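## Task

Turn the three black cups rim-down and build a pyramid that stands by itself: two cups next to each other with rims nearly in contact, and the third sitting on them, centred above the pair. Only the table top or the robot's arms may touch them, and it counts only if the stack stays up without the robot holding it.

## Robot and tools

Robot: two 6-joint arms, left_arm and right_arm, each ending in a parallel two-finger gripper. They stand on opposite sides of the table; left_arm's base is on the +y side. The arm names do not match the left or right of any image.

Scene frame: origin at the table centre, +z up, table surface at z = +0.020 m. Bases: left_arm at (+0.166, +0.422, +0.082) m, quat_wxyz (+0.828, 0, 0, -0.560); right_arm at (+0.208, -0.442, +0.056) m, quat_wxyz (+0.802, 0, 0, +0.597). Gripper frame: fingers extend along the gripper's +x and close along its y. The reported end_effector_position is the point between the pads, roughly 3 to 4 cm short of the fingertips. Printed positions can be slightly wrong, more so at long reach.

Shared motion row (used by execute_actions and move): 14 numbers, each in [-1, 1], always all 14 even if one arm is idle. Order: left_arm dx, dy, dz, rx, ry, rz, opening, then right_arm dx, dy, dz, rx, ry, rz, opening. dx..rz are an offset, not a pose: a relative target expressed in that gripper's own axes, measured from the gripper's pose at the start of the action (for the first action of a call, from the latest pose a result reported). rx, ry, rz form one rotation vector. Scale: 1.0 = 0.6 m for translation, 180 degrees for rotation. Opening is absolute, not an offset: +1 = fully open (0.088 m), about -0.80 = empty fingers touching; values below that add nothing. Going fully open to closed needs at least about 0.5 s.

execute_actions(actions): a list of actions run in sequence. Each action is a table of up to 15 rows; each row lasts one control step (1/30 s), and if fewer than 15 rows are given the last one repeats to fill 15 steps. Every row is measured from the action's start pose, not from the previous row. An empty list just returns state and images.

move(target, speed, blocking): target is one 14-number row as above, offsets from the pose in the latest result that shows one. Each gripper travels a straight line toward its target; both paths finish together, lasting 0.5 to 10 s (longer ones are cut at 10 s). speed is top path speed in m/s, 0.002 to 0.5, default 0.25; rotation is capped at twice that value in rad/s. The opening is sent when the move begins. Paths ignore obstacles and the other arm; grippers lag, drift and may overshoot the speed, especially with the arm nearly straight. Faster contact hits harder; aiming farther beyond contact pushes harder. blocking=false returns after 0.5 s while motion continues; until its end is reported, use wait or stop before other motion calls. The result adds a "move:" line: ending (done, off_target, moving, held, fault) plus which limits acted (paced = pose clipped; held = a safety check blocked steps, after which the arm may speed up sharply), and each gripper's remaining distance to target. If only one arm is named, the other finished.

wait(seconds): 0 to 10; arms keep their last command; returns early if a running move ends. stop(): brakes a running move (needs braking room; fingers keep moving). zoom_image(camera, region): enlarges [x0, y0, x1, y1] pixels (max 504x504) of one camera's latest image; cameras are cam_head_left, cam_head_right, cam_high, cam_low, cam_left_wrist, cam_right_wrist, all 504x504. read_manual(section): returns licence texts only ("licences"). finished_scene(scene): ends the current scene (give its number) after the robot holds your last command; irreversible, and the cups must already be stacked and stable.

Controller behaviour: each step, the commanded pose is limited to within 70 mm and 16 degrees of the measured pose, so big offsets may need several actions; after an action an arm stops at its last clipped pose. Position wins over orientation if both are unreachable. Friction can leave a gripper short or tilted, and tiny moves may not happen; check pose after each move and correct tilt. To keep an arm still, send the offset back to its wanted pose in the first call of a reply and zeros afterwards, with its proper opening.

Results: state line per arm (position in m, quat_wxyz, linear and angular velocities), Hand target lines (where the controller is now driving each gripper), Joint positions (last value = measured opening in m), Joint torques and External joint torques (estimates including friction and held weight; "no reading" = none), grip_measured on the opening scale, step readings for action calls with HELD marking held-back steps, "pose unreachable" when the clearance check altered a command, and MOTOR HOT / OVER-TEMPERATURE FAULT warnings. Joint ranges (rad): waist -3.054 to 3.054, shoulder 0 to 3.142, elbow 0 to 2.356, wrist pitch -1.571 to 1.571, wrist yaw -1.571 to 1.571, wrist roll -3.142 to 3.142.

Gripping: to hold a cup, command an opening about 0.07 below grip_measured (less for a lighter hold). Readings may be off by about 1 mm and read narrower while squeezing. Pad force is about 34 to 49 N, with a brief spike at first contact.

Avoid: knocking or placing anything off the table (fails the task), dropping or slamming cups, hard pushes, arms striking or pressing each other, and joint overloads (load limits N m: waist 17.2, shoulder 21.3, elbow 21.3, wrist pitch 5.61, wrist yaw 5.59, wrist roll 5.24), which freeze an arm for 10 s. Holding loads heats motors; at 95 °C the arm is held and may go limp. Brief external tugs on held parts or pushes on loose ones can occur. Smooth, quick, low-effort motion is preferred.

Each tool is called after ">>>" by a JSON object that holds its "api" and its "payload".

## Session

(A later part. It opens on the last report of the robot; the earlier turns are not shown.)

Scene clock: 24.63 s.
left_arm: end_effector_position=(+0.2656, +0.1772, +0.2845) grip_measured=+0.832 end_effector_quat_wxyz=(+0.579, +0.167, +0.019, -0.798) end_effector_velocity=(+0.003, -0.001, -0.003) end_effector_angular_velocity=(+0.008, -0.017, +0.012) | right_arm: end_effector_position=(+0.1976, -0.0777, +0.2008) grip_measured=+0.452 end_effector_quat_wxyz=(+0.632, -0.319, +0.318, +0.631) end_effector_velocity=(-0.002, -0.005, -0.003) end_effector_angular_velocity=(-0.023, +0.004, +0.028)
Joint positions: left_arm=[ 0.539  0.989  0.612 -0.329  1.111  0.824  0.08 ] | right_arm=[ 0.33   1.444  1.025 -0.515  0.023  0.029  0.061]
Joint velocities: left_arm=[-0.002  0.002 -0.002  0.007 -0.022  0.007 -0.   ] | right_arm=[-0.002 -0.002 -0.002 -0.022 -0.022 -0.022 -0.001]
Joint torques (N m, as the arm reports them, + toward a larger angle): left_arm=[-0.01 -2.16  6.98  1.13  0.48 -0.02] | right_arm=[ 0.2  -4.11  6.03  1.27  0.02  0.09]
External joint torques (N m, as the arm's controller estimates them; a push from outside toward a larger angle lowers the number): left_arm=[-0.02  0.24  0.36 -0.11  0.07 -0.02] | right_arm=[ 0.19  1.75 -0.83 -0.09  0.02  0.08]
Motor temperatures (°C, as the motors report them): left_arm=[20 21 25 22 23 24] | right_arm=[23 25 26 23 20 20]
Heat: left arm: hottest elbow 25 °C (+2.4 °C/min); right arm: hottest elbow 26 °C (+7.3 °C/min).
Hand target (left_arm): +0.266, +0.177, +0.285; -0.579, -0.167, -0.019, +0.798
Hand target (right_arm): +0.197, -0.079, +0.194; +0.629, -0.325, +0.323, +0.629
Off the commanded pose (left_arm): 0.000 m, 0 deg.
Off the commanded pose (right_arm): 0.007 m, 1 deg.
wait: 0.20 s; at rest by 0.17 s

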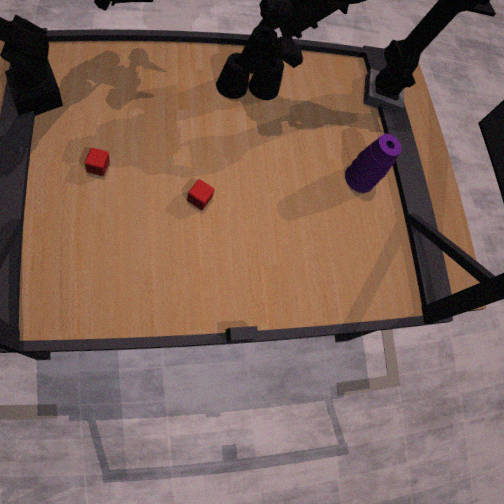

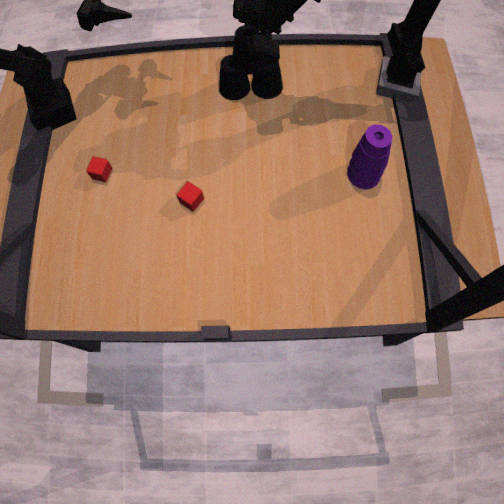

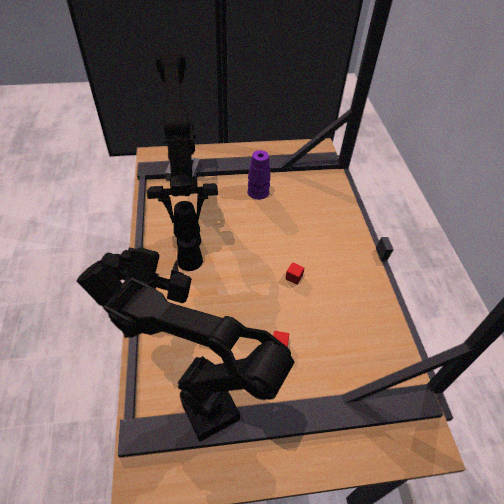

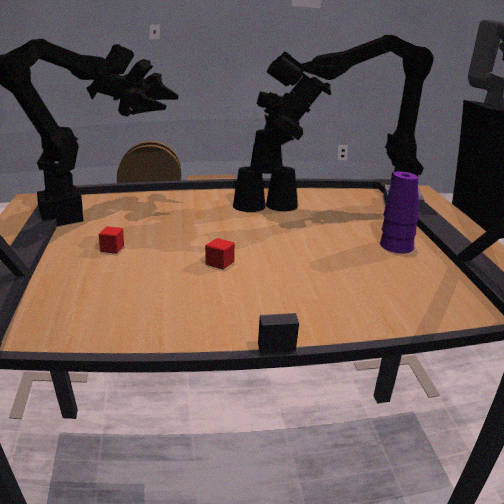

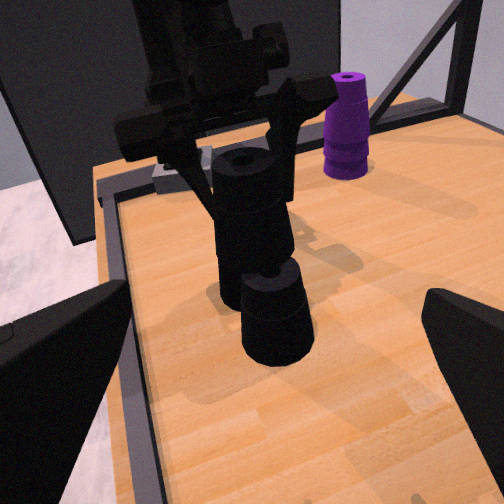

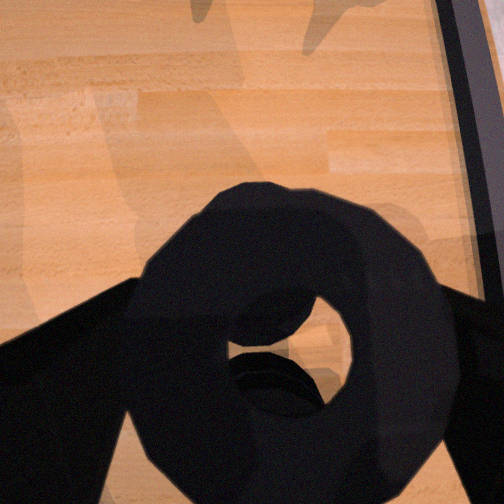

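>>> {"api": "execute_actions", "payload": {"actions": [[[0,0,0,0,0,0,0.83,0.0093,0.001,-0.0102,0,0.0056,0,0.37],[0,0,0,0,0,0,0.83,0.0104,0.001,-0.011,0,0.0056,0,0.37],[0,0,0,0,0,0,0.83,0.0115,0.001,-0.0118,0,0.0056,0,0.37],[0,0,0,0,0,0,0.83,0.0115,0.001,-0.0118,0,0.0056,0,0.37],[0,0,0,0,0,0,0.83,0.0115,0.001,-0.0118,0,0.0056,0,0.37],[0,0,0,0,0,0,0.83,0.0115,0.001,-0.0118,0,0.0056,0,0.37],[0,0,0,0,0,0,0.83,0.007,0.0005,-0.007,0,0.0035,0,0.4],[0,0,0,0,0,0,0.83,0.004,0,-0.004,0,0.002,0,0.44],[0,0,0,0,0,0,0.83,0.004,0,-0.004,0,0.002,0,0.48],[0,0,0,0,0,0,0.83,0.004,0,-0.004,0,0.002,0,0.53],[0,0,0,0,0,0,0.83,0.004,0,-0.004,0,0.002,0,0.6],[0,0,0,0,0,0,0.83,0.004,0,-0.004,0,0.002,0,0.7],[0,0,0,0,0,0,0.83,0.004,0,-0.004,0,0.002,0,0.82],[0,0,0,0,0,0,0.83,0.002,0,-0.002,0,0.001,0,0.95],[0,0,0,0,0,0,0.83,0,0,0,0,0,0,1.0]],[[0,0,0,0,0,0,0.83,-0.004,0,0.002,0,0,0,1.0],[0,0,0,0,0,0,0.83,-0.009,0,0.003,0,0,0,1.0],[0,0,0,0,0,0,0.83,-0.016,0,0.004,0,0,0,1.0],[0,0,0,0,0,0,0.83,-0.025,0,0.005,0,0,0,1.0],[0,0,0,0,0,0,0.83,-0.035,0,0.005,0,0,0,1.0],[0,0,0,0,0,0,0.83,-0.046,0,0.005,0,0,0,1.0],[0,0,0,0,0,0,0.83,-0.057,0,0.005,0,0,0,1.0],[0,0,0,0,0,0,0.83,-0.068,0,0.005,0,0,0,1.0],[0,0,0,0,0,0,0.83,-0.078,0,0.005,0,0,0,1.0],[0,0,0,0,0,0,0.83,-0.087,0,0.005,0,0,0,1.0],[0,0,0,0,0,0,0.83,-0.094,0,0.005,0,0,0,1.0],[0,0,0,0,0,0,0.83,-0.099,0,0.005,0,0,0,1.0],[0,0,0,0,0,0,0.83,-0.102,0,0.005,0,0,0,1.0],[0,0,0,0,0,0,0.83,-0.104,0,0.005,0,0,0,1.0],[0,0,0,0,0,0,0.83,-0.105,0,0.005,0,0,0,1.0]]]}}

Scene clock: 26.73 s.
left_arm: end_effector_position=(+0.2656, +0.1772, +0.2845) grip_measured=+0.832 end_effector_quat_wxyz=(+0.579, +0.167, +0.019, -0.798) end_effector_velocity=(+0.001, +0.000, -0.003) end_effector_angular_velocity=(+0.018, +0.004, +0.016) | right_arm: end_effector_position=(+0.1977, -0.1093, +0.2480) grip_measured=+1.000 end_effector_quat_wxyz=(+0.632, -0.318, +0.315, +0.633) end_effector_velocity=(+0.000, -0.041, +0.067) end_effector_angular_velocity=(+0.027, -0.009, +0.009)
Joint positions: left_arm=[ 0.539  0.989  0.612 -0.329  1.111  0.824  0.08 ] | right_arm=[ 0.333  1.303  1.097 -0.722  0.024  0.029  0.088]
Joint velocities: left_arm=[-0.002 -0.002 -0.002 -0.007 -0.022 -0.007 -0.   ] | right_arm=[ 0.007 -0.168  0.129 -0.271  0.007 -0.007  0.   ]
Joint torques (N m, as the arm reports them, + toward a larger angle): left_arm=[ 0.01 -2.16  7.    1.14  0.48 -0.03] | right_arm=[ 0.32 -3.94  7.61  0.71  0.1   0.21]
External joint torques (N m, as the arm's controller estimates them; a push from outside toward a larger angle lowers the number): left_arm=[ 0.    0.26  0.37 -0.1   0.06 -0.03] | right_arm=[ 0.34  0.2   1.23 -0.54  0.09  0.2 ]
External joint torques at the end of the 1st action: left_arm=[ 0.03  0.28  0.35 -0.1   0.05 -0.03] | right_arm=[ 0.04  0.71  0.86 -0.45 -0.01  0.02]
Motor temperatures (°C, as the motors report them): left_arm=[20 21 25 22 23 24] | right_arm=[23 25 27 23 20 20]
Heat: left arm: hottest elbow 25 °C (+2.2 °C/min); right arm: hottest elbow 27 °C (+9.0 °C/min).
Hand target (left_arm): +0.266, +0.177, +0.285; -0.579, -0.167, -0.019, +0.798
Hand target (right_arm): +0.197, -0.113, +0.252; +0.632, -0.318, +0.317, +0.632
Off the commanded pose (left_arm): 0.000 m, 0 deg.
Off the commanded pose (right_arm): 0.005 m, 0 deg.
Step readings (end_effector_position; steps 1 to 15: 1st action; 16 to 30: 2nd action):
0: left_arm (+0.2656, +0.1772, +0.2845) | right_arm (+0.1976, -0.0778, +0.2007)
1: left_arm (+0.2656, +0.1772, +0.2845) | right_arm (+0.1976, -0.0776, +0.2007)
2: left_arm (+0.2656, +0.1772, +0.2845) | right_arm (+0.1976, -0.0776, +0.2004)
4: left_arm (+0.2656, +0.1772, +0.2845) | right_arm (+0.1976, -0.0773, +0.2001)
8: left_arm (+0.2656, +0.1772, +0.2845) | right_arm (+0.1975, -0.0770, +0.2001)
15: left_arm (+0.2656, +0.1772, +0.2845) | right_arm (+0.1976, -0.0776, +0.1997)
16: left_arm (+0.2656, +0.1772, +0.2845) | right_arm (+0.1976, -0.0780, +0.1994)
17: left_arm (+0.2656, +0.1772, +0.2845) | right_arm (+0.1976, -0.0786, +0.1992)
19: left_arm (+0.2656, +0.1772, +0.2845) | right_arm (+0.1977, -0.0815, +0.1999)
23: left_arm (+0.2656, +0.1772, +0.2845) | right_arm (+0.1981, -0.0927, +0.2128)
30: end_effector_position above

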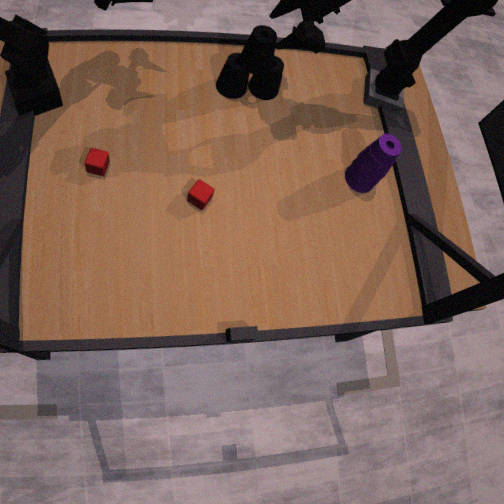

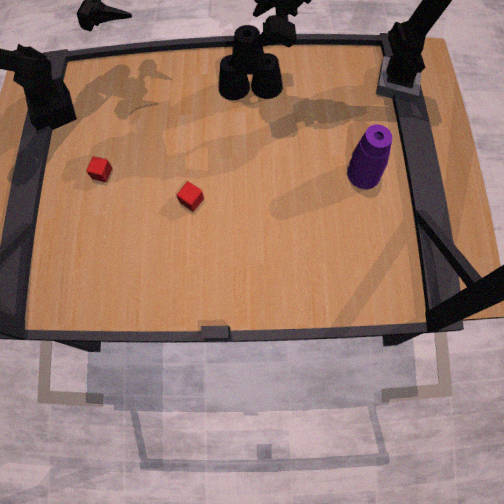

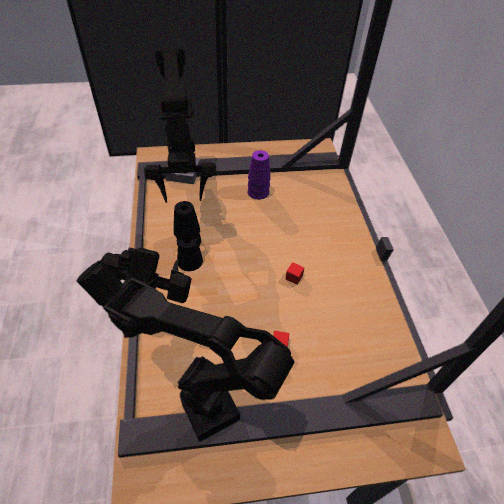

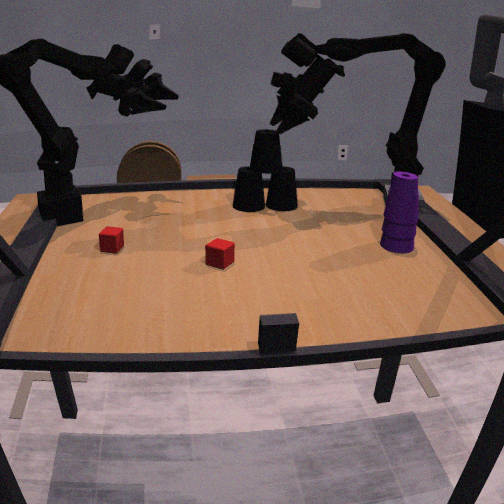

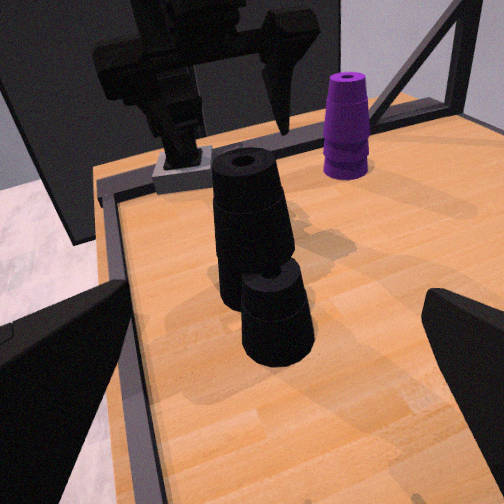

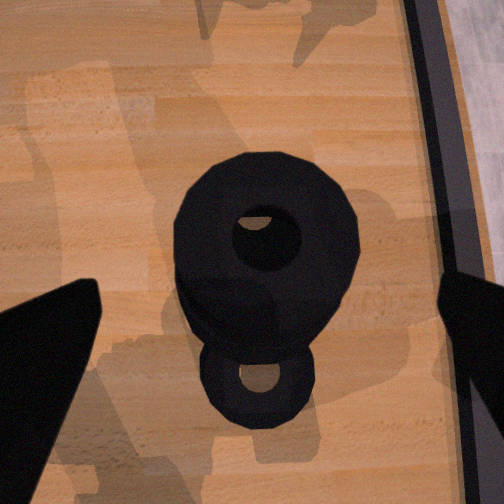

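The pyramid is built. I'll check it closely before ending the scene.

>>> {"api": "zoom_image", "payload": {"camera": "cam_low", "region": [220, 120, 320, 220]}}

>>> {"api": "zoom_image", "payload": {"camera": "cam_high", "region": [140, 180, 240, 290]}}

>>> {"api": "zoom_image", "payload": {"camera": "cam_head_right", "region": [200, 10, 310, 120]}}

Region (220, 120, 320, 220) of cam_low's 504x504 image, scaled by 5.040, with more detail than that image has.

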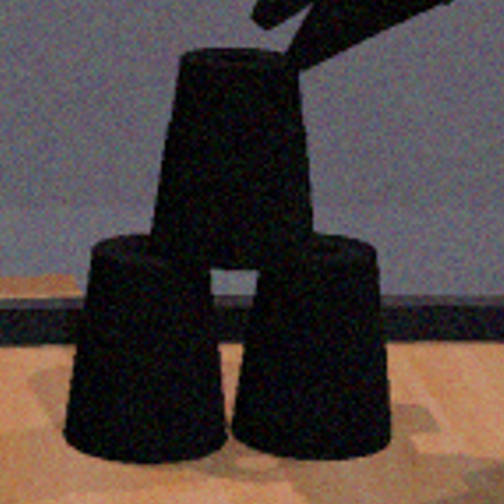

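Region (140, 180, 240, 290) of cam_high's 504x504 image, scaled by 4.582, with more detail than that image has; it fills the left 458 columns of this view, and the rest is white.

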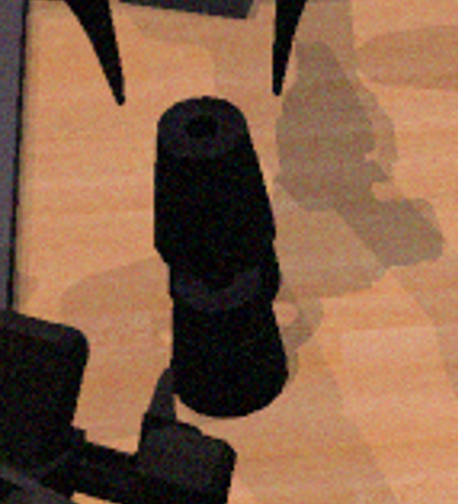

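Region (200, 10, 310, 120) of cam_head_right's 504x504 image, scaled by 4.582, with more detail than that image has.

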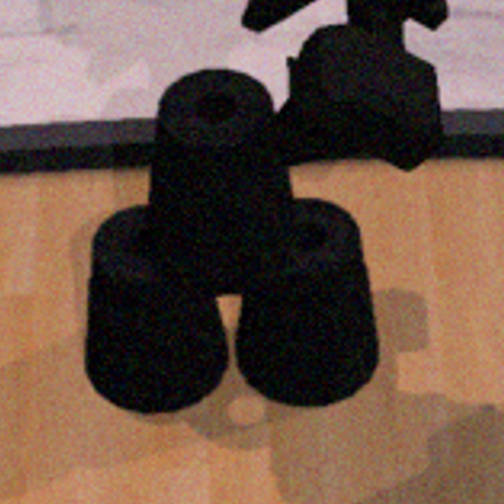

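>>> {"api": "finished_scene", "payload": {"scene": 1}}

The scene is finished: the task was done.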